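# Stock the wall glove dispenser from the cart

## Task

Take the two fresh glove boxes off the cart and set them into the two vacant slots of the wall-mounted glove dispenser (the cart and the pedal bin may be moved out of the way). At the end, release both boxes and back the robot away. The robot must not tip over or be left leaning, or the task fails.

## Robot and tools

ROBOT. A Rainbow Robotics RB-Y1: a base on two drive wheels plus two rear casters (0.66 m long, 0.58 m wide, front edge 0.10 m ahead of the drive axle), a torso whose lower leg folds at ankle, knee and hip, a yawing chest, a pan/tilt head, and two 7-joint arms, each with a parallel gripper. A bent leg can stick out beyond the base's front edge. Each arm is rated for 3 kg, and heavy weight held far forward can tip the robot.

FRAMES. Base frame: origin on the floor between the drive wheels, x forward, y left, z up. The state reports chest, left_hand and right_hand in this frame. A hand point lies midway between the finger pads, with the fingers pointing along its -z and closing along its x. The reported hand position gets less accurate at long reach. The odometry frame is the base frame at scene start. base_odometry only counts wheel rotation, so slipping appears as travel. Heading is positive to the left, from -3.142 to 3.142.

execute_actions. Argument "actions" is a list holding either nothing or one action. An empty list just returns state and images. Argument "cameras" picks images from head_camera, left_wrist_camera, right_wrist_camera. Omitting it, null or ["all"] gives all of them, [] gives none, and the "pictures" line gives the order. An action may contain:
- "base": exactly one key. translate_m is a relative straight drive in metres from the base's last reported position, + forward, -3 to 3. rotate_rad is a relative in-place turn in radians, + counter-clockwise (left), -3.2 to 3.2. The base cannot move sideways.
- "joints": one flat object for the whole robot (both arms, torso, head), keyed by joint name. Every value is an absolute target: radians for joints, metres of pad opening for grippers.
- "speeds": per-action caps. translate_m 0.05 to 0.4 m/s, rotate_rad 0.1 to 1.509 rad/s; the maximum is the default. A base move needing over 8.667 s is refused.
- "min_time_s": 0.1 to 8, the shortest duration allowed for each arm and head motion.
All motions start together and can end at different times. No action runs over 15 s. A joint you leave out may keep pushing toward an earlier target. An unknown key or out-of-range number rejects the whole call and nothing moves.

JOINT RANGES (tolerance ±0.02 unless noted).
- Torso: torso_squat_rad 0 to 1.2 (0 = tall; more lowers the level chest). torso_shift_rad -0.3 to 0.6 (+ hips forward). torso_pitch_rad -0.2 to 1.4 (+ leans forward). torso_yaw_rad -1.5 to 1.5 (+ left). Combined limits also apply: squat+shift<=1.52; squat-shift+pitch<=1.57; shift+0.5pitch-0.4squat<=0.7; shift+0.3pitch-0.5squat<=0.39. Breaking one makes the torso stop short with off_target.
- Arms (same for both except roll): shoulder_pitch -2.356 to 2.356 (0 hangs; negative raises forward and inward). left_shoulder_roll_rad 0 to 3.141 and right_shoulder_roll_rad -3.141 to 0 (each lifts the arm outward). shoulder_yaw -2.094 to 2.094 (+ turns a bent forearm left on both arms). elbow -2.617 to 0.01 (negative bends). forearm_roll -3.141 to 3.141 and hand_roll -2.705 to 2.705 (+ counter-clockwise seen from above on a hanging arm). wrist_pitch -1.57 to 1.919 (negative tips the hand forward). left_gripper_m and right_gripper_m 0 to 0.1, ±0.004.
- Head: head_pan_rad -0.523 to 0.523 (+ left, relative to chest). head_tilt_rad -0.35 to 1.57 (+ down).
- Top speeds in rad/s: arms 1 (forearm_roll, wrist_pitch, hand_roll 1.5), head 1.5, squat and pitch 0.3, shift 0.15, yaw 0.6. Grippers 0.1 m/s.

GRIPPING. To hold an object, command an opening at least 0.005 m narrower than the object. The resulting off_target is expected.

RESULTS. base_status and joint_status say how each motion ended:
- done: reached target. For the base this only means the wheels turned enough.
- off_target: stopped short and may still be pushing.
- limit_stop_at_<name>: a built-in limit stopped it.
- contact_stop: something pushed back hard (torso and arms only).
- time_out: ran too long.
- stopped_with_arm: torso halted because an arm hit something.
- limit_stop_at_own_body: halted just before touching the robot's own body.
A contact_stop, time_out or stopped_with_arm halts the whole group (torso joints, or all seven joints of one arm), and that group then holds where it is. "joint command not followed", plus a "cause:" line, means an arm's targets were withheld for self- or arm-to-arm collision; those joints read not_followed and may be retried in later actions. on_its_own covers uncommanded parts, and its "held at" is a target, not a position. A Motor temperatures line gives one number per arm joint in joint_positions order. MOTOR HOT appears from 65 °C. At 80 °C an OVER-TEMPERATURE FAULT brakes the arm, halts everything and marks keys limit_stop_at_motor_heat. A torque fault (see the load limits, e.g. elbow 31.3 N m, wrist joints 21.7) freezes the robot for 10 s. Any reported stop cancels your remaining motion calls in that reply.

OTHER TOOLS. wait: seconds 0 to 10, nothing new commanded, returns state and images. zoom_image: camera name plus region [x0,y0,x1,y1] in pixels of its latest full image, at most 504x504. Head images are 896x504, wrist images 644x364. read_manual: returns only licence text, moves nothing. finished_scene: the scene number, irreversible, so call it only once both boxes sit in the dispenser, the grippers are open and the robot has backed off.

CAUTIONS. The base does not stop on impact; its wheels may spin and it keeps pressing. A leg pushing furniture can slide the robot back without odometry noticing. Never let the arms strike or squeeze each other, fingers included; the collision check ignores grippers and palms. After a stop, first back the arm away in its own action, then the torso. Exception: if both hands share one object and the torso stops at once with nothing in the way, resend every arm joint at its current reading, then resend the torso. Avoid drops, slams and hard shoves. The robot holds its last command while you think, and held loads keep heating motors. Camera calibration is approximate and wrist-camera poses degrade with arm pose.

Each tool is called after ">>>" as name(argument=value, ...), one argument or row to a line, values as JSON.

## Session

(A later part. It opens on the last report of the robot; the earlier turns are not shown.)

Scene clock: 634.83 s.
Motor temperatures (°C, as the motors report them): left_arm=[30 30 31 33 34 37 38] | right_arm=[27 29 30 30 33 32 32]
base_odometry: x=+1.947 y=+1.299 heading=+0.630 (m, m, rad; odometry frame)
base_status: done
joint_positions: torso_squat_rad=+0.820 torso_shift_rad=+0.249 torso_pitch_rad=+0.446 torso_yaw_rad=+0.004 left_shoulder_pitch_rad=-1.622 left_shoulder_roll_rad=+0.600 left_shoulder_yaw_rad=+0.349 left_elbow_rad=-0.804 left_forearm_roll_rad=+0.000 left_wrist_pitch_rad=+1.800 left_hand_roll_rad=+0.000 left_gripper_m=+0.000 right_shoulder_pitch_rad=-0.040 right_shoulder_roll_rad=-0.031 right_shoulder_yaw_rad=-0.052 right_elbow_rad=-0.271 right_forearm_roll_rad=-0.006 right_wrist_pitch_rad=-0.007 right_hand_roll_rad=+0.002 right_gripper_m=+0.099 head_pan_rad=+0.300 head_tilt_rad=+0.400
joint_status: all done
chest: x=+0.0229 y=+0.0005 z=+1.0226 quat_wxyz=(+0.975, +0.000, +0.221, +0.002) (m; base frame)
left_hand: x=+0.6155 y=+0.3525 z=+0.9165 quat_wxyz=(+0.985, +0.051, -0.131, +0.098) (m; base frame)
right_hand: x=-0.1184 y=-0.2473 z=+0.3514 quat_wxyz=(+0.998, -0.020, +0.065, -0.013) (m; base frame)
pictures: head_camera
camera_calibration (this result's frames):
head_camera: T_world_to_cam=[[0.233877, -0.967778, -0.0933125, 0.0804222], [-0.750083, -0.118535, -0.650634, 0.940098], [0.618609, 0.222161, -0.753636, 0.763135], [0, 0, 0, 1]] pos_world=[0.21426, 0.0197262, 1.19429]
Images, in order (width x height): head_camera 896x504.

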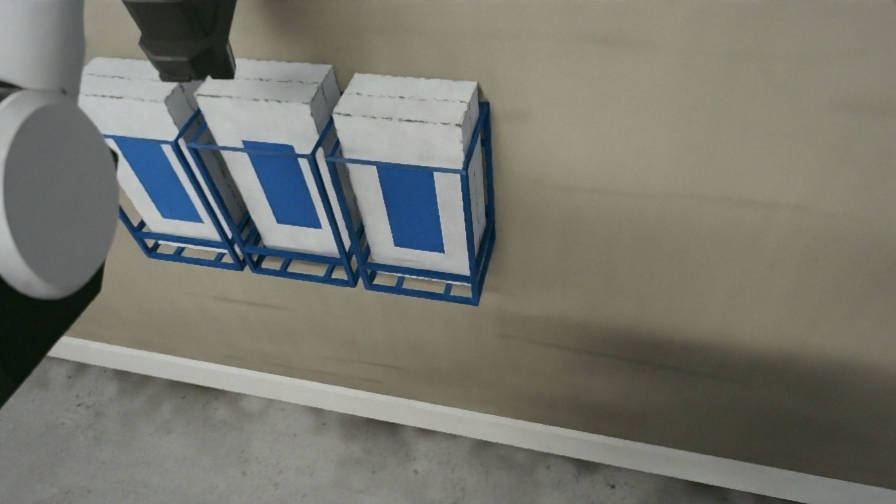

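>>> execute_actions(
  actions=[
    {"joints":{"left_shoulder_roll_rad":0.5},"min_time_s":1.5},
  ],
  cameras=[],
)

>>> execute_actions(
  actions=[
    {"joints":{"torso_squat_rad":0.88}},
  ],
  cameras=["head_camera"],
)

Scene clock: 641.60 s.
Motor temperatures (°C, as the motors report them): left_arm=[30 30 31 33 34 37 38] | right_arm=[27 29 30 30 33 32 32]
base_odometry: x=+1.947 y=+1.299 heading=+0.630 (m, m, rad; odometry frame)
base_status: not commanded
joint_positions: torso_squat_rad=+0.820 torso_shift_rad=+0.249 torso_pitch_rad=+0.446 torso_yaw_rad=+0.004 left_shoulder_pitch_rad=-1.622 left_shoulder_roll_rad=+0.500 left_shoulder_yaw_rad=+0.349 left_elbow_rad=-0.804 left_forearm_roll_rad=+0.000 left_wrist_pitch_rad=+1.800 left_hand_roll_rad=+0.000 left_gripper_m=+0.000 right_shoulder_pitch_rad=-0.040 right_shoulder_roll_rad=-0.031 right_shoulder_yaw_rad=-0.052 right_elbow_rad=-0.271 right_forearm_roll_rad=-0.006 right_wrist_pitch_rad=-0.007 right_hand_roll_rad=+0.002 right_gripper_m=+0.099 head_pan_rad=+0.300 head_tilt_rad=+0.400
joint_status: all done
chest: x=+0.0229 y=+0.0005 z=+1.0226 quat_wxyz=(+0.975, +0.000, +0.221, +0.002) (m; base frame)
left_hand: x=+0.6181 y=+0.2973 z=+0.8937 quat_wxyz=(+0.991, +0.030, -0.114, +0.057) (m; base frame)
right_hand: x=-0.1184 y=-0.2473 z=+0.3514 quat_wxyz=(+0.998, -0.020, +0.065, -0.013) (m; base frame)
pictures: none
No camera images: the call's "cameras" was empty. Leave "cameras" out to get every camera's image.

Scene clock: 642.53 s.
Motor temperatures (°C, as the motors report them): left_arm=[30 30 31 33 34 37 38] | right_arm=[27 29 30 30 33 32 32]
base_odometry: x=+1.947 y=+1.299 heading=+0.630 (m, m, rad; odometry frame)
base_status: not commanded
joint_positions: torso_squat_rad=+0.880 torso_shift_rad=+0.249 torso_pitch_rad=+0.446 torso_yaw_rad=+0.004 left_shoulder_pitch_rad=-1.622 left_shoulder_roll_rad=+0.500 left_shoulder_yaw_rad=+0.349 left_elbow_rad=-0.804 left_forearm_roll_rad=+0.000 left_wrist_pitch_rad=+1.800 left_hand_roll_rad=+0.000 left_gripper_m=+0.000 right_shoulder_pitch_rad=-0.040 right_shoulder_roll_rad=-0.031 right_shoulder_yaw_rad=-0.052 right_elbow_rad=-0.271 right_forearm_roll_rad=-0.006 right_wrist_pitch_rad=-0.007 right_hand_roll_rad=+0.002 right_gripper_m=+0.099 head_pan_rad=+0.300 head_tilt_rad=+0.400
joint_status: all done
chest: x=+0.0151 y=+0.0004 z=+0.9920 quat_wxyz=(+0.975, +0.000, +0.221, +0.002) (m; base frame)
left_hand: x=+0.6103 y=+0.2972 z=+0.8631 quat_wxyz=(+0.991, +0.030, -0.114, +0.057) (m; base frame)
right_hand: x=-0.1262 y=-0.2473 z=+0.3208 quat_wxyz=(+0.998, -0.020, +0.065, -0.013) (m; base frame)
pictures: head_camera
camera_calibration (this result's frames):
head_camera: T_world_to_cam=[[0.233877, -0.967778, -0.0933128, 0.0793581], [-0.750086, -0.118535, -0.65063, 0.914372], [0.618605, 0.22216, -0.75364, 0.744902], [0, 0, 0, 1]] pos_world=[0.206498, 0.0196987, 1.16371]
Images, in order (width x height): head_camera 896x504.

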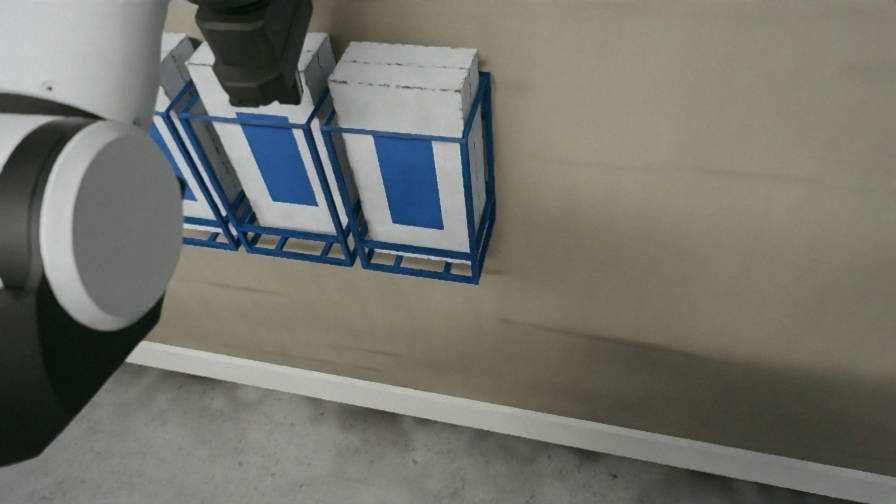

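>>> execute_actions(
  actions=[
    {"joints":{"torso_squat_rad":0.8}},
  ],
  cameras=[],
)

>>> execute_actions(
  actions=[
    {"base":{"translate_m":0.025},"speeds":{"translate_m":0.05}},
  ],
  cameras=[],
)

>>> execute_actions(
  actions=[
    {"joints":{"torso_squat_rad":0.91}},
  ],
  cameras=["head_camera"],
)

Scene clock: 651.33 s.
Motor temperatures (°C, as the motors report them): left_arm=[31 30 31 33 34 36 38] | right_arm=[27 29 30 30 33 32 32]
base_odometry: x=+1.947 y=+1.299 heading=+0.630 (m, m, rad; odometry frame)
base_status: not commanded
joint_positions: torso_squat_rad=+0.800 torso_shift_rad=+0.249 torso_pitch_rad=+0.446 torso_yaw_rad=+0.004 left_shoulder_pitch_rad=-1.622 left_shoulder_roll_rad=+0.500 left_shoulder_yaw_rad=+0.349 left_elbow_rad=-0.804 left_forearm_roll_rad=+0.000 left_wrist_pitch_rad=+1.800 left_hand_roll_rad=+0.000 left_gripper_m=+0.000 right_shoulder_pitch_rad=-0.040 right_shoulder_roll_rad=-0.031 right_shoulder_yaw_rad=-0.052 right_elbow_rad=-0.271 right_forearm_roll_rad=-0.006 right_wrist_pitch_rad=-0.007 right_hand_roll_rad=+0.002 right_gripper_m=+0.099 head_pan_rad=+0.300 head_tilt_rad=+0.400
joint_status: all done
chest: x=+0.0255 y=+0.0005 z=+1.0323 quat_wxyz=(+0.975, +0.000, +0.221, +0.002) (m; base frame)
left_hand: x=+0.6206 y=+0.2972 z=+0.9033 quat_wxyz=(+0.991, +0.030, -0.114, +0.057) (m; base frame)
right_hand: x=-0.1160 y=-0.2473 z=+0.3612 quat_wxyz=(+0.998, -0.020, +0.065, -0.013) (m; base frame)
pictures: none
No camera images: the call's "cameras" was empty. Leave "cameras" out to get every camera's image.

Scene clock: 652.83 s.
Motor temperatures (°C, as the motors report them): left_arm=[31 30 31 33 34 36 38] | right_arm=[27 29 30 30 33 32 32]
base_odometry: x=+1.967 y=+1.314 heading=+0.630 (m, m, rad; odometry frame)
base_status: done
joint_positions: torso_squat_rad=+0.800 torso_shift_rad=+0.249 torso_pitch_rad=+0.446 torso_yaw_rad=+0.004 left_shoulder_pitch_rad=-1.622 left_shoulder_roll_rad=+0.500 left_shoulder_yaw_rad=+0.349 left_elbow_rad=-0.804 left_forearm_roll_rad=+0.000 left_wrist_pitch_rad=+1.800 left_hand_roll_rad=+0.000 left_gripper_m=+0.000 right_shoulder_pitch_rad=-0.040 right_shoulder_roll_rad=-0.031 right_shoulder_yaw_rad=-0.052 right_elbow_rad=-0.271 right_forearm_roll_rad=-0.006 right_wrist_pitch_rad=-0.007 right_hand_roll_rad=+0.002 right_gripper_m=+0.099 head_pan_rad=+0.300 head_tilt_rad=+0.400
joint_status: not commanded
chest: x=+0.0255 y=+0.0005 z=+1.0324 quat_wxyz=(+0.975, +0.000, +0.221, +0.002) (m; base frame)
left_hand: x=+0.6206 y=+0.2971 z=+0.9034 quat_wxyz=(+0.991, +0.030, -0.114, +0.057) (m; base frame)
right_hand: x=-0.1159 y=-0.2473 z=+0.3612 quat_wxyz=(+0.998, -0.020, +0.065, -0.013) (m; base frame)
pictures: none
No camera images: the call's "cameras" was empty. Leave "cameras" out to get every camera's image.

Scene clock: 653.97 s.
Motor temperatures (°C, as the motors report them): left_arm=[31 30 31 33 34 36 38] | right_arm=[27 29 30 30 33 32 32]
base_odometry: x=+1.967 y=+1.314 heading=+0.630 (m, m, rad; odometry frame)
base_status: not commanded
joint_positions: torso_squat_rad=+0.910 torso_shift_rad=+0.249 torso_pitch_rad=+0.446 torso_yaw_rad=+0.004 left_shoulder_pitch_rad=-1.622 left_shoulder_roll_rad=+0.500 left_shoulder_yaw_rad=+0.349 left_elbow_rad=-0.804 left_forearm_roll_rad=+0.000 left_wrist_pitch_rad=+1.800 left_hand_roll_rad=+0.000 left_gripper_m=+0.000 right_shoulder_pitch_rad=-0.040 right_shoulder_roll_rad=-0.031 right_shoulder_yaw_rad=-0.052 right_elbow_rad=-0.271 right_forearm_roll_rad=-0.006 right_wrist_pitch_rad=-0.007 right_hand_roll_rad=+0.002 right_gripper_m=+0.099 head_pan_rad=+0.300 head_tilt_rad=+0.400
joint_status: all done
chest: x=+0.0111 y=+0.0004 z=+0.9761 quat_wxyz=(+0.975, +0.000, +0.221, +0.002) (m; base frame)
left_hand: x=+0.6063 y=+0.2971 z=+0.8472 quat_wxyz=(+0.991, +0.030, -0.114, +0.057) (m; base frame)
right_hand: x=-0.1302 y=-0.2473 z=+0.3049 quat_wxyz=(+0.998, -0.020, +0.065, -0.013) (m; base frame)
pictures: head_camera
camera_calibration (this result's frames):
head_camera: T_world_to_cam=[[0.233878, -0.967778, -0.0933114, 0.0788049], [-0.750084, -0.118536, -0.650633, 0.901014], [0.618607, 0.22216, -0.753638, 0.735434], [0, 0, 0, 1]] pos_world=[0.202461, 0.0196843, 1.14783]
Images, in order (width x height): head_camera 896x504.

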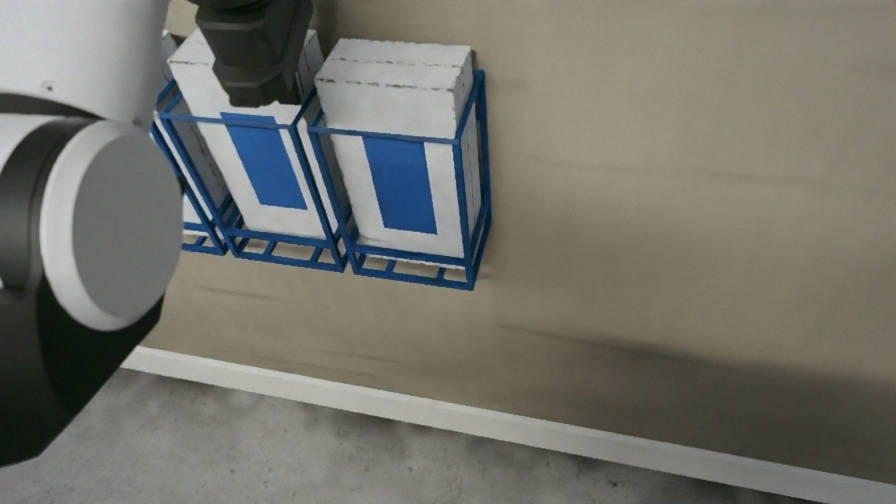

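>>> execute_actions(
  actions=[
    {"joints":{"torso_squat_rad":0.78}},
  ],
  cameras=[],
)

>>> execute_actions(
  actions=[
    {"base":{"translate_m":0.03},"speeds":{"translate_m":0.05}},
  ],
  cameras=["left_wrist_camera"],
)

>>> execute_actions(
  actions=[
    {"joints":{"torso_squat_rad":0.9}},
  ],
  cameras=["head_camera"],
)

Scene clock: 661.50 s.
Motor temperatures (°C, as the motors report them): left_arm=[31 30 31 33 34 36 38] | right_arm=[27 29 30 30 33 32 32]
base_odometry: x=+1.967 y=+1.314 heading=+0.630 (m, m, rad; odometry frame)
base_status: not commanded
joint_positions: torso_squat_rad=+0.780 torso_shift_rad=+0.249 torso_pitch_rad=+0.446 torso_yaw_rad=+0.004 left_shoulder_pitch_rad=-1.622 left_shoulder_roll_rad=+0.500 left_shoulder_yaw_rad=+0.349 left_elbow_rad=-0.804 left_forearm_roll_rad=+0.000 left_wrist_pitch_rad=+1.800 left_hand_roll_rad=+0.000 left_gripper_m=+0.000 right_shoulder_pitch_rad=-0.040 right_shoulder_roll_rad=-0.031 right_shoulder_yaw_rad=-0.052 right_elbow_rad=-0.271 right_forearm_roll_rad=-0.006 right_wrist_pitch_rad=-0.007 right_hand_roll_rad=+0.002 right_gripper_m=+0.099 head_pan_rad=+0.300 head_tilt_rad=+0.400
joint_status: all done
chest: x=+0.0280 y=+0.0005 z=+1.0420 quat_wxyz=(+0.975, +0.000, +0.221, +0.002) (m; base frame)
left_hand: x=+0.6231 y=+0.2971 z=+0.9129 quat_wxyz=(+0.991, +0.030, -0.114, +0.057) (m; base frame)
right_hand: x=-0.1135 y=-0.2473 z=+0.3708 quat_wxyz=(+0.998, -0.020, +0.065, -0.013) (m; base frame)
pictures: none
No camera images: the call's "cameras" was empty. Leave "cameras" out to get every camera's image.

Scene clock: 672.23 s.
Motor temperatures (°C, as the motors report them): left_arm=[31 30 31 33 34 45 38] | right_arm=[27 29 30 30 33 32 32]
TORQUE FAULT: left_wrist_pitch_rad reached its load limit. The robot stopped for 10 seconds, dropped its targets and accepts commands again. The stop added 9.6 s to the call and to motion_time.
base_odometry: x=+1.991 y=+1.331 heading=+0.630 (m, m, rad; odometry frame)
base_status: done
joint_positions: torso_squat_rad=+0.780 torso_shift_rad=+0.247 torso_pitch_rad=+0.443 torso_yaw_rad=+0.004 left_shoulder_pitch_rad=-1.620 left_shoulder_roll_rad=+0.498 left_shoulder_yaw_rad=+0.349 left_elbow_rad=-0.802 left_forearm_roll_rad=+0.000 left_wrist_pitch_rad=+1.807 left_hand_roll_rad=+0.000 left_gripper_m=+0.000 right_shoulder_pitch_rad=-0.040 right_shoulder_roll_rad=-0.031 right_shoulder_yaw_rad=-0.052 right_elbow_rad=-0.271 right_forearm_roll_rad=-0.006 right_wrist_pitch_rad=-0.007 right_hand_roll_rad=+0.002 right_gripper_m=+0.099 head_pan_rad=+0.300 head_tilt_rad=+0.400
joint_status: not commanded
chest: x=+0.0265 y=+0.0004 z=+1.0423 quat_wxyz=(+0.976, +0.000, +0.220, +0.002) (m; base frame)
left_hand: x=+0.6195 y=+0.2967 z=+0.9121 quat_wxyz=(+0.992, +0.029, -0.109, +0.056) (m; base frame)
right_hand: x=-0.1131 y=-0.2472 z=+0.3707 quat_wxyz=(+0.998, -0.020, +0.064, -0.013) (m; base frame)
pictures: left_wrist_camera
camera_calibration (this result's frames):
left_wrist_camera: T_world_to_cam=[[0.968422, 0.09617, 0.230023, -0.838132], [-0.0667052, -0.789031, 0.610721, -0.256605], [0.240228, -0.606779, -0.7577, 0.812362], [0, 0, 0, 1]] pos_world=[0.599396, 0.371058, 0.96503]
Images, in order (width x height): left_wrist_camera 644x364.

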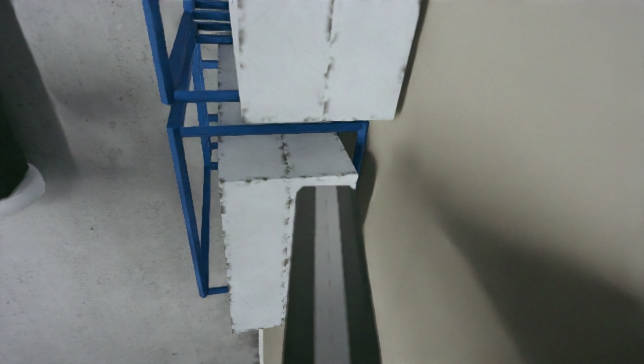

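not run: a stop came earlier in this reply.

>>> execute_actions(
  actions=[
    {"base":{"translate_m":-0.02}},
  ],
  cameras=[],
)

>>> execute_actions(
  actions=[
    {"joints":{"torso_squat_rad":0.95}},
  ],
  cameras=["head_camera","left_wrist_camera"],
)

Scene clock: 678.77 s.
Motor temperatures (°C, as the motors report them): left_arm=[31 30 31 34 34 49 38] | right_arm=[27 29 30 30 33 32 32]
base_odometry: x=+1.975 y=+1.320 heading=+0.629 (m, m, rad; odometry frame)
base_status: done
joint_positions: torso_squat_rad=+0.780 torso_shift_rad=+0.249 torso_pitch_rad=+0.446 torso_yaw_rad=+0.004 left_shoulder_pitch_rad=-1.621 left_shoulder_roll_rad=+0.499 left_shoulder_yaw_rad=+0.349 left_elbow_rad=-0.803 left_forearm_roll_rad=+0.000 left_wrist_pitch_rad=+1.804 left_hand_roll_rad=+0.000 left_gripper_m=+0.000 right_shoulder_pitch_rad=-0.040 right_shoulder_roll_rad=-0.031 right_shoulder_yaw_rad=-0.052 right_elbow_rad=-0.271 right_forearm_roll_rad=-0.006 right_wrist_pitch_rad=-0.007 right_hand_roll_rad=+0.002 right_gripper_m=+0.099 head_pan_rad=+0.300 head_tilt_rad=+0.400
joint_status: not commanded
chest: x=+0.0278 y=+0.0004 z=+1.0420 quat_wxyz=(+0.975, +0.000, +0.221, +0.002) (m; base frame)
left_hand: x=+0.6215 y=+0.2966 z=+0.9112 quat_wxyz=(+0.992, +0.029, -0.111, +0.056) (m; base frame)
right_hand: x=-0.1134 y=-0.2473 z=+0.3708 quat_wxyz=(+0.998, -0.020, +0.065, -0.013) (m; base frame)
pictures: none
No camera images: the call's "cameras" was empty. Leave "cameras" out to get every camera's image.

Scene clock: 680.13 s.
Motor temperatures (°C, as the motors report them): left_arm=[31 30 31 34 34 48 38] | right_arm=[27 29 30 30 33 32 32]
base_odometry: x=+1.975 y=+1.320 heading=+0.629 (m, m, rad; odometry frame)
base_status: not commanded
joint_positions: torso_squat_rad=+0.950 torso_shift_rad=+0.248 torso_pitch_rad=+0.443 torso_yaw_rad=+0.004 left_shoulder_pitch_rad=-1.626 left_shoulder_roll_rad=+0.501 left_shoulder_yaw_rad=+0.349 left_elbow_rad=-0.806 left_forearm_roll_rad=+0.000 left_wrist_pitch_rad=+1.803 left_hand_roll_rad=+0.000 left_gripper_m=+0.000 right_shoulder_pitch_rad=-0.040 right_shoulder_roll_rad=-0.031 right_shoulder_yaw_rad=-0.052 right_elbow_rad=-0.271 right_forearm_roll_rad=-0.006 right_wrist_pitch_rad=-0.007 right_hand_roll_rad=+0.002 right_gripper_m=+0.099 head_pan_rad=+0.300 head_tilt_rad=+0.400
joint_status: all done
chest: x=+0.0046 y=+0.0002 z=+0.9546 quat_wxyz=(+0.976, +0.001, +0.220, +0.002) (m; base frame)
left_hand: x=+0.6006 y=+0.2965 z=+0.8299 quat_wxyz=(+0.991, +0.029, -0.117, +0.056) (m; base frame)
right_hand: x=-0.1352 y=-0.2472 z=+0.2830 quat_wxyz=(+0.998, -0.020, +0.064, -0.013) (m; base frame)
pictures: head_camera, left_wrist_camera
camera_calibration (this result's frames):
head_camera: T_world_to_cam=[[0.234047, -0.967738, -0.0933055, 0.0780908], [-0.748728, -0.118191, -0.652256, 0.883717], [0.620185, 0.222519, -0.752234, 0.721918], [0, 0, 0, 1]] pos_world=[0.195664, 0.0193787, 1.12675]
left_wrist_camera: T_world_to_cam=[[0.964826, 0.0955062, 0.244927, -0.810953], [-0.0763126, -0.789807, 0.608589, -0.200009], [0.251569, -0.605874, -0.754739, 0.74496], [0, 0, 0, 1]] pos_world=[0.579756, 0.370833, 0.882597]
Images, in order (width x height): head_camera 896x504, left_wrist_camera 644x364.

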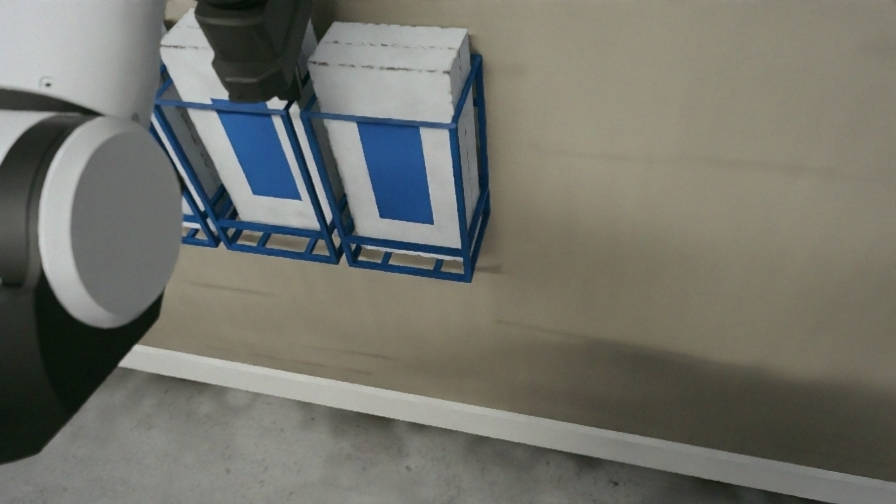

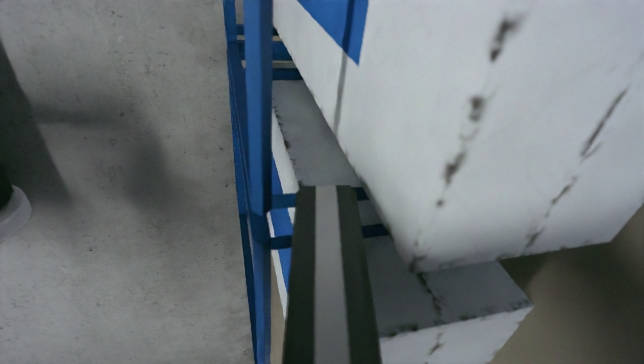

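>>> execute_actions(
  actions=[
    {"joints":{"torso_squat_rad":0.75}},
  ],
  cameras=[],
)

>>> execute_actions(
  actions=[
    {"base":{"translate_m":-0.03},"speeds":{"translate_m":0.05},"joints":{"left_shoulder_roll_rad":0.58,"left_shoulder_pitch_rad":-1.622,"left_elbow_rad":-0.804,"left_wrist_pitch_rad":1.8,"left_gripper_m":0.1}},
  ],
  cameras=[],
)

>>> execute_actions(
  actions=[
    {"joints":{"torso_squat_rad":0.9},"base":{"translate_m":0.02},"speeds":{"translate_m":0.05}},
  ],
  cameras=["head_camera","left_wrist_camera"],
)

Scene clock: 692.63 s.
Motor temperatures (°C, as the motors report them): left_arm=[30 30 31 33 34 44 38] | right_arm=[27 29 30 30 33 32 32]
base_odometry: x=+1.975 y=+1.320 heading=+0.629 (m, m, rad; odometry frame)
base_status: not commanded
joint_positions: torso_squat_rad=+0.750 torso_shift_rad=+0.249 torso_pitch_rad=+0.446 torso_yaw_rad=+0.004 left_shoulder_pitch_rad=-1.621 left_shoulder_roll_rad=+0.499 left_shoulder_yaw_rad=+0.349 left_elbow_rad=-0.803 left_forearm_roll_rad=+0.000 left_wrist_pitch_rad=+1.804 left_hand_roll_rad=+0.000 left_gripper_m=+0.000 right_shoulder_pitch_rad=-0.040 right_shoulder_roll_rad=-0.031 right_shoulder_yaw_rad=-0.052 right_elbow_rad=-0.271 right_forearm_roll_rad=-0.006 right_wrist_pitch_rad=-0.007 right_hand_roll_rad=+0.002 right_gripper_m=+0.099 head_pan_rad=+0.300 head_tilt_rad=+0.400
joint_status: all done
chest: x=+0.0315 y=+0.0004 z=+1.0561 quat_wxyz=(+0.975, +0.000, +0.221, +0.002) (m; base frame)
left_hand: x=+0.6254 y=+0.2967 z=+0.9255 quat_wxyz=(+0.992, +0.029, -0.111, +0.056) (m; base frame)
right_hand: x=-0.1099 y=-0.2472 z=+0.3848 quat_wxyz=(+0.998, -0.020, +0.065, -0.013) (m; base frame)
pictures: none
No camera images: the call's "cameras" was empty. Leave "cameras" out to get every camera's image.

Scene clock: 694.10 s.
Motor temperatures (°C, as the motors report them): left_arm=[30 30 31 33 34 43 38] | right_arm=[27 29 30 30 33 32 32]
base_odometry: x=+1.951 y=+1.302 heading=+0.630 (m, m, rad; odometry frame)
base_status: done
joint_positions: torso_squat_rad=+0.750 torso_shift_rad=+0.249 torso_pitch_rad=+0.446 torso_yaw_rad=+0.004 left_shoulder_pitch_rad=-1.622 left_shoulder_roll_rad=+0.580 left_shoulder_yaw_rad=+0.349 left_elbow_rad=-0.804 left_forearm_roll_rad=+0.000 left_wrist_pitch_rad=+1.800 left_hand_roll_rad=+0.000 left_gripper_m=+0.100 right_shoulder_pitch_rad=-0.040 right_shoulder_roll_rad=-0.031 right_shoulder_yaw_rad=-0.052 right_elbow_rad=-0.271 right_forearm_roll_rad=-0.006 right_wrist_pitch_rad=-0.007 right_hand_roll_rad=+0.002 right_gripper_m=+0.099 head_pan_rad=+0.300 head_tilt_rad=+0.400
joint_status: all done
chest: x=+0.0315 y=+0.0005 z=+1.0561 quat_wxyz=(+0.975, +0.000, +0.221, +0.002) (m; base frame)
left_hand: x=+0.6250 y=+0.3417 z=+0.9453 quat_wxyz=(+0.987, +0.047, -0.127, +0.090) (m; base frame)
right_hand: x=-0.1099 y=-0.2473 z=+0.3849 quat_wxyz=(+0.998, -0.020, +0.065, -0.013) (m; base frame)
pictures: none
No camera images: the call's "cameras" was empty. Leave "cameras" out to get every camera's image.

Scene clock: 695.40 s.
Motor temperatures (°C, as the motors report them): left_arm=[30 30 31 33 34 43 38] | right_arm=[27 29 30 30 33 32 32]
base_odometry: x=+1.967 y=+1.314 heading=+0.629 (m, m, rad; odometry frame)
base_status: done
joint_positions: torso_squat_rad=+0.900 torso_shift_rad=+0.249 torso_pitch_rad=+0.446 torso_yaw_rad=+0.004 left_shoulder_pitch_rad=-1.622 left_shoulder_roll_rad=+0.580 left_shoulder_yaw_rad=+0.349 left_elbow_rad=-0.804 left_forearm_roll_rad=+0.000 left_wrist_pitch_rad=+1.800 left_hand_roll_rad=+0.000 left_gripper_m=+0.100 right_shoulder_pitch_rad=-0.040 right_shoulder_roll_rad=-0.031 right_shoulder_yaw_rad=-0.052 right_elbow_rad=-0.271 right_forearm_roll_rad=-0.006 right_wrist_pitch_rad=-0.007 right_hand_roll_rad=+0.002 right_gripper_m=+0.099 head_pan_rad=+0.300 head_tilt_rad=+0.400
joint_status: all done
chest: x=+0.0124 y=+0.0004 z=+0.9815 quat_wxyz=(+0.975, +0.000, +0.221, +0.002) (m; base frame)
left_hand: x=+0.6060 y=+0.3416 z=+0.8707 quat_wxyz=(+0.987, +0.047, -0.128, +0.090) (m; base frame)
right_hand: x=-0.1288 y=-0.2473 z=+0.3102 quat_wxyz=(+0.998, -0.020, +0.065, -0.013) (m; base frame)
pictures: head_camera, left_wrist_camera
camera_calibration (this result's frames):
head_camera: T_world_to_cam=[[0.233956, -0.967758, -0.0933223, 0.0790096], [-0.750072, -0.118588, -0.650637, 0.905504], [0.618592, 0.222219, -0.753633, 0.738616], [0, 0, 0, 1]] pos_world=[0.203807, 0.01971, 1.15317]
left_wrist_camera: T_world_to_cam=[[0.950406, 0.155323, 0.26945, -0.863483], [-0.0333019, -0.810561, 0.584707, -0.187039], [0.309224, -0.564682, -0.76519, 0.761834], [0, 0, 0, 1]] pos_world=[0.578854, 0.412706, 0.924976]
Images, in order (width x height): head_camera 896x504, left_wrist_camera 644x364.

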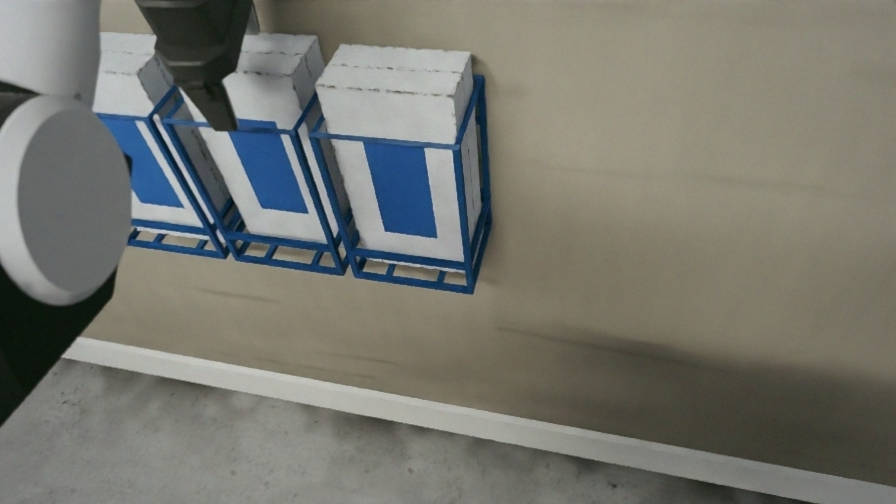

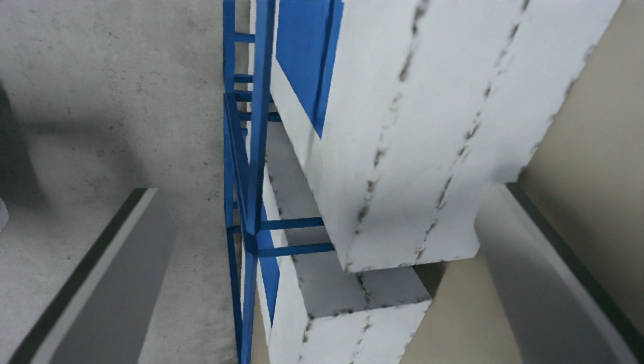

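Lower further.

>>> execute_actions(
  actions=[
    {"joints":{"torso_squat_rad":0.99}},
  ],
  cameras=["head_camera"],
)

Scene clock: 699.60 s.
Motor temperatures (°C, as the motors report them): left_arm=[30 30 31 33 34 42 38] | right_arm=[27 29 30 30 33 32 32]
base_odometry: x=+1.967 y=+1.314 heading=+0.629 (m, m, rad; odometry frame)
base_status: not commanded
joint_positions: torso_squat_rad=+0.990 torso_shift_rad=+0.248 torso_pitch_rad=+0.443 torso_yaw_rad=+0.004 left_shoulder_pitch_rad=-1.629 left_shoulder_roll_rad=+0.583 left_shoulder_yaw_rad=+0.349 left_elbow_rad=-0.809 left_forearm_roll_rad=+0.000 left_wrist_pitch_rad=+1.799 left_hand_roll_rad=+0.000 left_gripper_m=+0.100 right_shoulder_pitch_rad=-0.040 right_shoulder_roll_rad=-0.031 right_shoulder_yaw_rad=-0.052 right_elbow_rad=-0.271 right_forearm_roll_rad=-0.006 right_wrist_pitch_rad=-0.007 right_hand_roll_rad=+0.002 right_gripper_m=+0.099 head_pan_rad=+0.300 head_tilt_rad=+0.400
joint_status: all done
chest: x=-0.0012 y=+0.0001 z=+0.9323 quat_wxyz=(+0.976, +0.001, +0.220, +0.002) (m; base frame)
left_hand: x=+0.5948 y=+0.3414 z=+0.8289 quat_wxyz=(+0.986, +0.047, -0.135, +0.090) (m; base frame)
right_hand: x=-0.1407 y=-0.2472 z=+0.2605 quat_wxyz=(+0.998, -0.020, +0.063, -0.013) (m; base frame)
pictures: head_camera
camera_calibration (this result's frames):
head_camera: T_world_to_cam=[[0.234053, -0.967727, -0.0934043, 0.077367], [-0.748401, -0.118013, -0.652663, 0.8651], [0.620577, 0.222662, -0.751868, 0.708457], [0, 0, 0, 1]] pos_world=[0.189681, 0.0192167, 1.10451]
Images, in order (width x height): head_camera 896x504.

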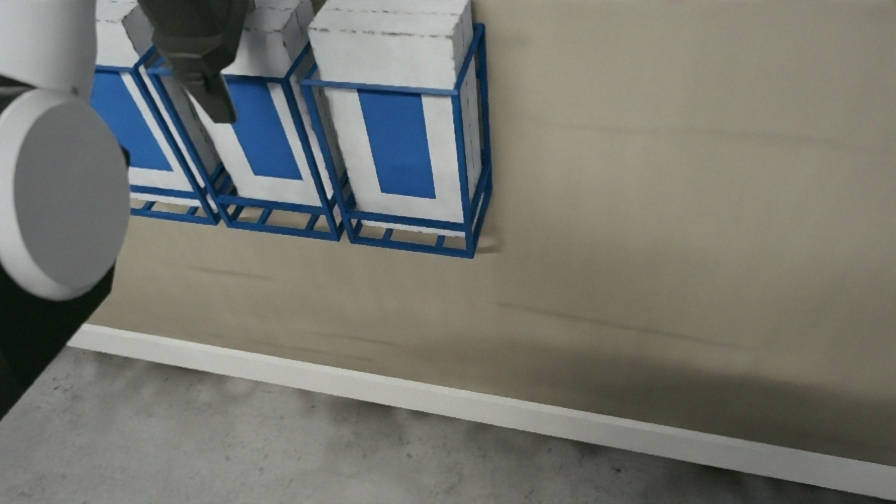

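>>> execute_actions(
  actions=[
    {"joints":{"torso_squat_rad":0.7},"base":{"translate_m":-0.04},"speeds":{"translate_m":0.08}},
  ],
  cameras=[],
)

>>> execute_actions(
  actions=[
    {"base":{"translate_m":-0.5},"joints":{"head_tilt_rad":0.1,"head_pan_rad":0.2,"left_shoulder_roll_rad":0.95}},
  ],
  cameras=["head_camera"],
)

>>> zoom_image(
  camera="head_camera",
  region=[200, 130, 500, 330],
)

Scene clock: 708.07 s.
Motor temperatures (°C, as the motors report them): left_arm=[30 30 31 33 34 41 38] | right_arm=[27 29 30 30 33 32 32]
base_odometry: x=+1.934 y=+1.290 heading=+0.630 (m, m, rad; odometry frame)
base_status: done
joint_positions: torso_squat_rad=+0.700 torso_shift_rad=+0.249 torso_pitch_rad=+0.446 torso_yaw_rad=+0.004 left_shoulder_pitch_rad=-1.623 left_shoulder_roll_rad=+0.580 left_shoulder_yaw_rad=+0.349 left_elbow_rad=-0.804 left_forearm_roll_rad=+0.000 left_wrist_pitch_rad=+1.800 left_hand_roll_rad=+0.000 left_gripper_m=+0.100 right_shoulder_pitch_rad=-0.040 right_shoulder_roll_rad=-0.031 right_shoulder_yaw_rad=-0.052 right_elbow_rad=-0.271 right_forearm_roll_rad=-0.006 right_wrist_pitch_rad=-0.007 right_hand_roll_rad=+0.002 right_gripper_m=+0.099 head_pan_rad=+0.300 head_tilt_rad=+0.400
joint_status: all done
chest: x=+0.0372 y=+0.0004 z=+1.0786 quat_wxyz=(+0.975, +0.000, +0.221, +0.002) (m; base frame)
left_hand: x=+0.6309 y=+0.3416 z=+0.9680 quat_wxyz=(+0.987, +0.047, -0.128, +0.090) (m; base frame)
right_hand: x=-0.1042 y=-0.2472 z=+0.4073 quat_wxyz=(+0.998, -0.020, +0.065, -0.013) (m; base frame)
pictures: none
No camera images: the call's "cameras" was empty. Leave "cameras" out to get every camera's image.

Scene clock: 710.97 s.
Motor temperatures (°C, as the motors report them): left_arm=[30 30 31 33 34 40 38] | right_arm=[27 29 30 30 33 32 32]
base_odometry: x=+1.530 y=+0.996 heading=+0.629 (m, m, rad; odometry frame)
base_status: done
joint_positions: torso_squat_rad=+0.700 torso_shift_rad=+0.249 torso_pitch_rad=+0.446 torso_yaw_rad=+0.004 left_shoulder_pitch_rad=-1.622 left_shoulder_roll_rad=+0.950 left_shoulder_yaw_rad=+0.349 left_elbow_rad=-0.804 left_forearm_roll_rad=+0.000 left_wrist_pitch_rad=+1.800 left_hand_roll_rad=+0.000 left_gripper_m=+0.100 right_shoulder_pitch_rad=-0.040 right_shoulder_roll_rad=-0.031 right_shoulder_yaw_rad=-0.052 right_elbow_rad=-0.271 right_forearm_roll_rad=-0.006 right_wrist_pitch_rad=-0.007 right_hand_roll_rad=+0.002 right_gripper_m=+0.099 head_pan_rad=+0.200 head_tilt_rad=+0.100
joint_status: all done
chest: x=+0.0371 y=+0.0005 z=+1.0786 quat_wxyz=(+0.975, +0.000, +0.221, +0.002) (m; base frame)
left_hand: x=+0.5774 y=+0.5331 z=+1.0651 quat_wxyz=(+0.944, +0.126, -0.186, +0.240) (m; base frame)
right_hand: x=-0.1040 y=-0.2473 z=+0.4074 quat_wxyz=(+0.998, -0.020, +0.065, -0.013) (m; base frame)
pictures: head_camera
camera_calibration (this result's frames):
head_camera: T_world_to_cam=[[0.136736, -0.988545, -0.063885, 0.0595121], [-0.540123, -0.020338, -0.84134, 1.19544], [0.830404, 0.149547, -0.536717, 0.495154], [0, 0, 0, 1]] pos_world=[0.226368, 0.00909449, 1.27533]
Images, in order (width x height): head_camera 896x504.

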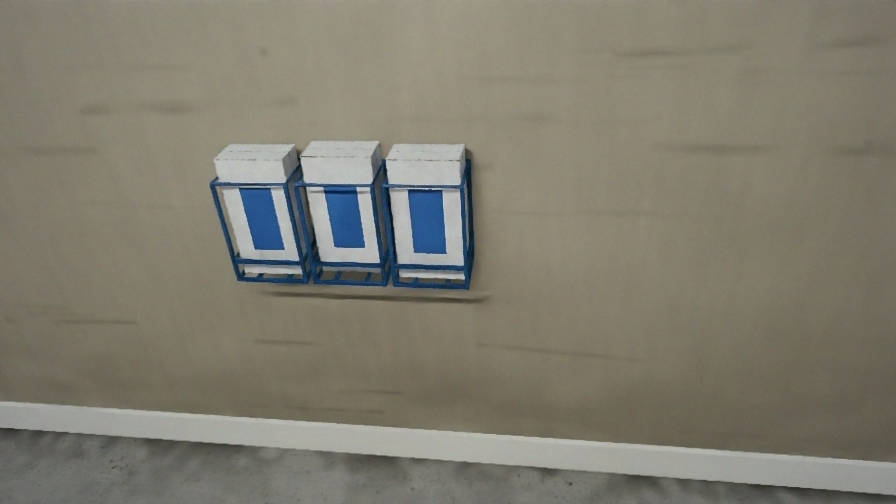

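Region (200, 130, 500, 330) of head_camera's 896x504 image, scaled by 1.680, with more detail than that image has.

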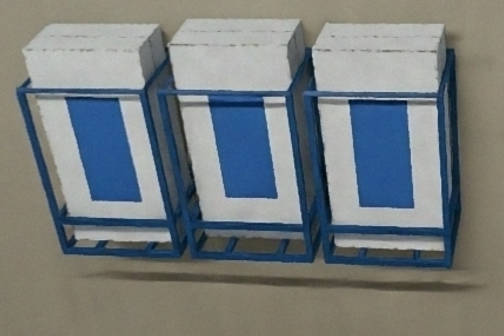

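>>> execute_actions(
  actions=[
    {"base":{"translate_m":0.52},"speeds":{"translate_m":0.25},"joints":{"left_shoulder_roll_rad":0.58,"head_tilt_rad":0.4,"head_pan_rad":0.3}},
  ],
  cameras=[],
)

>>> execute_actions(
  actions=[
    {"joints":{"torso_squat_rad":0.92},"base":{"translate_m":0.025},"speeds":{"translate_m":0.05}},
  ],
  cameras=[],
)

>>> execute_actions(
  actions=[
    {"joints":{"left_gripper_m":0.05}},
  ],
  cameras=[],
)

>>> execute_actions(
  actions=[
    {"joints":{"left_wrist_pitch_rad":1.9,"left_elbow_rad":-0.83},"min_time_s":2},
  ],
  cameras=["head_camera"],
)

Scene clock: 721.07 s.
Motor temperatures (°C, as the motors report them): left_arm=[30 30 31 33 34 39 38] | right_arm=[27 29 30 30 33 32 32]
base_odometry: x=+1.951 y=+1.302 heading=+0.628 (m, m, rad; odometry frame)
base_status: done
joint_positions: torso_squat_rad=+0.700 torso_shift_rad=+0.249 torso_pitch_rad=+0.446 torso_yaw_rad=+0.004 left_shoulder_pitch_rad=-1.622 left_shoulder_roll_rad=+0.580 left_shoulder_yaw_rad=+0.349 left_elbow_rad=-0.804 left_forearm_roll_rad=+0.000 left_wrist_pitch_rad=+1.800 left_hand_roll_rad=+0.000 left_gripper_m=+0.100 right_shoulder_pitch_rad=-0.040 right_shoulder_roll_rad=-0.031 right_shoulder_yaw_rad=-0.052 right_elbow_rad=-0.271 right_forearm_roll_rad=-0.006 right_wrist_pitch_rad=-0.007 right_hand_roll_rad=+0.002 right_gripper_m=+0.099 head_pan_rad=+0.300 head_tilt_rad=+0.400
joint_status: all done
chest: x=+0.0373 y=+0.0005 z=+1.0786 quat_wxyz=(+0.975, +0.000, +0.221, +0.002) (m; base frame)
left_hand: x=+0.6308 y=+0.3414 z=+0.9676 quat_wxyz=(+0.987, +0.047, -0.127, +0.089) (m; base frame)
right_hand: x=-0.1042 y=-0.2472 z=+0.4074 quat_wxyz=(+0.998, -0.020, +0.065, -0.013) (m; base frame)
pictures: none
No camera images: the call's "cameras" was empty. Leave "cameras" out to get every camera's image.

Scene clock: 722.63 s.
Motor temperatures (°C, as the motors report them): left_arm=[30 30 31 33 34 39 38] | right_arm=[27 29 30 30 33 32 32]
base_odometry: x=+1.971 y=+1.316 heading=+0.627 (m, m, rad; odometry frame)
base_status: done
joint_positions: torso_squat_rad=+0.920 torso_shift_rad=+0.249 torso_pitch_rad=+0.446 torso_yaw_rad=+0.004 left_shoulder_pitch_rad=-1.622 left_shoulder_roll_rad=+0.580 left_shoulder_yaw_rad=+0.349 left_elbow_rad=-0.804 left_forearm_roll_rad=+0.000 left_wrist_pitch_rad=+1.800 left_hand_roll_rad=+0.000 left_gripper_m=+0.100 right_shoulder_pitch_rad=-0.040 right_shoulder_roll_rad=-0.031 right_shoulder_yaw_rad=-0.052 right_elbow_rad=-0.271 right_forearm_roll_rad=-0.006 right_wrist_pitch_rad=-0.007 right_hand_roll_rad=+0.002 right_gripper_m=+0.099 head_pan_rad=+0.300 head_tilt_rad=+0.400
joint_status: all done
chest: x=+0.0097 y=+0.0004 z=+0.9708 quat_wxyz=(+0.975, +0.000, +0.221, +0.002) (m; base frame)
left_hand: x=+0.6033 y=+0.3414 z=+0.8600 quat_wxyz=(+0.987, +0.047, -0.128, +0.090) (m; base frame)
right_hand: x=-0.1316 y=-0.2473 z=+0.2995 quat_wxyz=(+0.998, -0.020, +0.065, -0.013) (m; base frame)
pictures: none
No camera images: the call's "cameras" was empty. Leave "cameras" out to get every camera's image.

Scene clock: 723.63 s.
Motor temperatures (°C, as the motors report them): left_arm=[30 30 31 33 34 39 38] | right_arm=[27 29 30 30 33 32 32]
base_odometry: x=+1.971 y=+1.316 heading=+0.627 (m, m, rad; odometry frame)
base_status: not commanded
joint_positions: torso_squat_rad=+0.920 torso_shift_rad=+0.249 torso_pitch_rad=+0.446 torso_yaw_rad=+0.004 left_shoulder_pitch_rad=-1.622 left_shoulder_roll_rad=+0.580 left_shoulder_yaw_rad=+0.349 left_elbow_rad=-0.804 left_forearm_roll_rad=+0.000 left_wrist_pitch_rad=+1.800 left_hand_roll_rad=+0.000 left_gripper_m=+0.050 right_shoulder_pitch_rad=-0.040 right_shoulder_roll_rad=-0.031 right_shoulder_yaw_rad=-0.052 right_elbow_rad=-0.271 right_forearm_roll_rad=-0.006 right_wrist_pitch_rad=-0.007 right_hand_roll_rad=+0.002 right_gripper_m=+0.099 head_pan_rad=+0.300 head_tilt_rad=+0.400
joint_status: all done
chest: x=+0.0097 y=+0.0004 z=+0.9708 quat_wxyz=(+0.975, +0.000, +0.221, +0.002) (m; base frame)
left_hand: x=+0.6033 y=+0.3414 z=+0.8600 quat_wxyz=(+0.987, +0.047, -0.128, +0.090) (m; base frame)
right_hand: x=-0.1316 y=-0.2473 z=+0.2995 quat_wxyz=(+0.998, -0.020, +0.065, -0.013) (m; base frame)
pictures: none
No camera images: the call's "cameras" was empty. Leave "cameras" out to get every camera's image.

Scene clock: 725.93 s.
Motor temperatures (°C, as the motors report them): left_arm=[30 30 31 33 34 38 38] | right_arm=[27 29 30 30 33 32 32]
base_odometry: x=+1.971 y=+1.316 heading=+0.627 (m, m, rad; odometry frame)
base_status: not commanded
joint_positions: torso_squat_rad=+0.920 torso_shift_rad=+0.249 torso_pitch_rad=+0.446 torso_yaw_rad=+0.004 left_shoulder_pitch_rad=-1.622 left_shoulder_roll_rad=+0.580 left_shoulder_yaw_rad=+0.349 left_elbow_rad=-0.830 left_forearm_roll_rad=+0.000 left_wrist_pitch_rad=+1.900 left_hand_roll_rad=+0.000 left_gripper_m=+0.050 right_shoulder_pitch_rad=-0.040 right_shoulder_roll_rad=-0.031 right_shoulder_yaw_rad=-0.052 right_elbow_rad=-0.271 right_forearm_roll_rad=-0.006 right_wrist_pitch_rad=-0.007 right_hand_roll_rad=+0.002 right_gripper_m=+0.099 head_pan_rad=+0.300 head_tilt_rad=+0.400
joint_status: all done
chest: x=+0.0097 y=+0.0004 z=+0.9708 quat_wxyz=(+0.975, +0.000, +0.221, +0.002) (m; base frame)
left_hand: x=+0.5845 y=+0.3376 z=+0.8623 quat_wxyz=(+0.991, +0.043, -0.091, +0.091) (m; base frame)
right_hand: x=-0.1316 y=-0.2473 z=+0.2995 quat_wxyz=(+0.998, -0.020, +0.065, -0.013) (m; base frame)
pictures: head_camera
camera_calibration (this result's frames):
head_camera: T_world_to_cam=[[0.233859, -0.967778, -0.0933534, 0.0786358], [-0.750087, -0.118494, -0.650637, 0.896494], [0.61861, 0.222181, -0.753629, 0.732219], [0, 0, 0, 1]] pos_world=[0.201101, 0.0196461, 1.14245]
Images, in order (width x height): head_camera 896x504.

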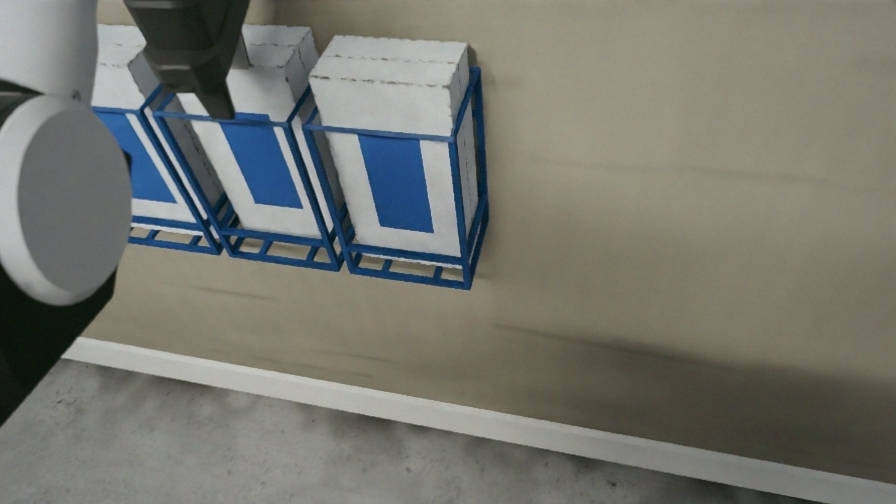

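>>> execute_actions(
  actions=[
    {"joints":{"torso_squat_rad":0.75,"left_gripper_m":0.1},"base":{"translate_m":-0.03},"speeds":{"translate_m":0.08}},
  ],
  cameras=[],
)

>>> execute_actions(
  actions=[
    {"base":{"translate_m":-0.5},"joints":{"head_tilt_rad":0.1,"head_pan_rad":0.2,"left_shoulder_roll_rad":0.95}},
  ],
  cameras=["head_camera"],
)

>>> zoom_image(
  camera="head_camera",
  region=[200, 120, 500, 320],
)

Scene clock: 735.43 s.
Motor temperatures (°C, as the motors report them): left_arm=[30 30 31 33 34 38 38] | right_arm=[27 29 30 30 33 32 32]
base_odometry: x=+1.947 y=+1.299 heading=+0.627 (m, m, rad; odometry frame)
base_status: done
joint_positions: torso_squat_rad=+0.750 torso_shift_rad=+0.249 torso_pitch_rad=+0.446 torso_yaw_rad=+0.004 left_shoulder_pitch_rad=-1.622 left_shoulder_roll_rad=+0.580 left_shoulder_yaw_rad=+0.349 left_elbow_rad=-0.830 left_forearm_roll_rad=+0.000 left_wrist_pitch_rad=+1.900 left_hand_roll_rad=+0.000 left_gripper_m=+0.100 right_shoulder_pitch_rad=-0.040 right_shoulder_roll_rad=-0.031 right_shoulder_yaw_rad=-0.052 right_elbow_rad=-0.271 right_forearm_roll_rad=-0.006 right_wrist_pitch_rad=-0.007 right_hand_roll_rad=+0.002 right_gripper_m=+0.099 head_pan_rad=+0.300 head_tilt_rad=+0.400
joint_status: all done
chest: x=+0.0315 y=+0.0005 z=+1.0561 quat_wxyz=(+0.975, +0.000, +0.221, +0.002) (m; base frame)
left_hand: x=+0.6063 y=+0.3377 z=+0.9474 quat_wxyz=(+0.991, +0.043, -0.091, +0.091) (m; base frame)
right_hand: x=-0.1099 y=-0.2473 z=+0.3849 quat_wxyz=(+0.998, -0.020, +0.065, -0.013) (m; base frame)
pictures: none
No camera images: the call's "cameras" was empty. Leave "cameras" out to get every camera's image.

Scene clock: 738.33 s.
Motor temperatures (°C, as the motors report them): left_arm=[30 30 31 33 34 37 38] | right_arm=[27 29 30 30 33 32 32]
base_odometry: x=+1.542 y=+1.005 heading=+0.626 (m, m, rad; odometry frame)
base_status: done
joint_positions: torso_squat_rad=+0.750 torso_shift_rad=+0.249 torso_pitch_rad=+0.446 torso_yaw_rad=+0.004 left_shoulder_pitch_rad=-1.622 left_shoulder_roll_rad=+0.950 left_shoulder_yaw_rad=+0.349 left_elbow_rad=-0.830 left_forearm_roll_rad=+0.000 left_wrist_pitch_rad=+1.900 left_hand_roll_rad=+0.000 left_gripper_m=+0.100 right_shoulder_pitch_rad=-0.040 right_shoulder_roll_rad=-0.031 right_shoulder_yaw_rad=-0.052 right_elbow_rad=-0.271 right_forearm_roll_rad=-0.006 right_wrist_pitch_rad=-0.007 right_hand_roll_rad=+0.002 right_gripper_m=+0.099 head_pan_rad=+0.200 head_tilt_rad=+0.100
joint_status: all done
chest: x=+0.0314 y=+0.0005 z=+1.0561 quat_wxyz=(+0.975, +0.000, +0.221, +0.002) (m; base frame)
left_hand: x=+0.5550 y=+0.5234 z=+1.0418 quat_wxyz=(+0.951, +0.117, -0.151, +0.245) (m; base frame)
right_hand: x=-0.1097 y=-0.2473 z=+0.3849 quat_wxyz=(+0.998, -0.020, +0.065, -0.013) (m; base frame)
pictures: head_camera
camera_calibration (this result's frames):
head_camera: T_world_to_cam=[[0.136733, -0.988547, -0.0638637, 0.0588275], [-0.540122, -0.0203545, -0.841341, 1.17342], [0.830405, 0.149533, -0.536719, 0.48783], [0, 0, 0, 1]] pos_world=[0.220653, 0.00909144, 1.25283]
Images, in order (width x height): head_camera 896x504.

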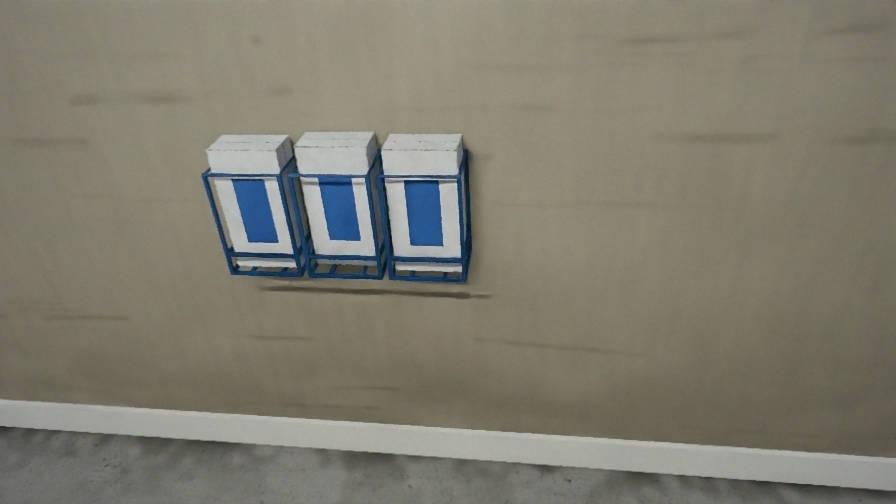

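Region (200, 120, 500, 320) of head_camera's 896x504 image, scaled by 1.680, with more detail than that image has.

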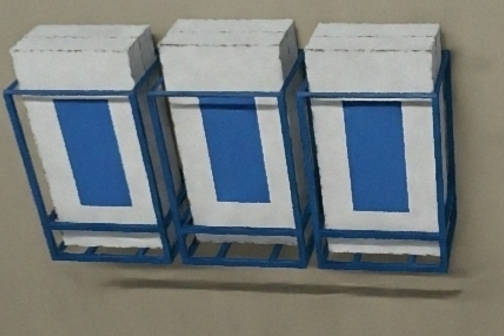

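>>> finished_scene(
  scene=1,
)

The scene is finished: the task was done.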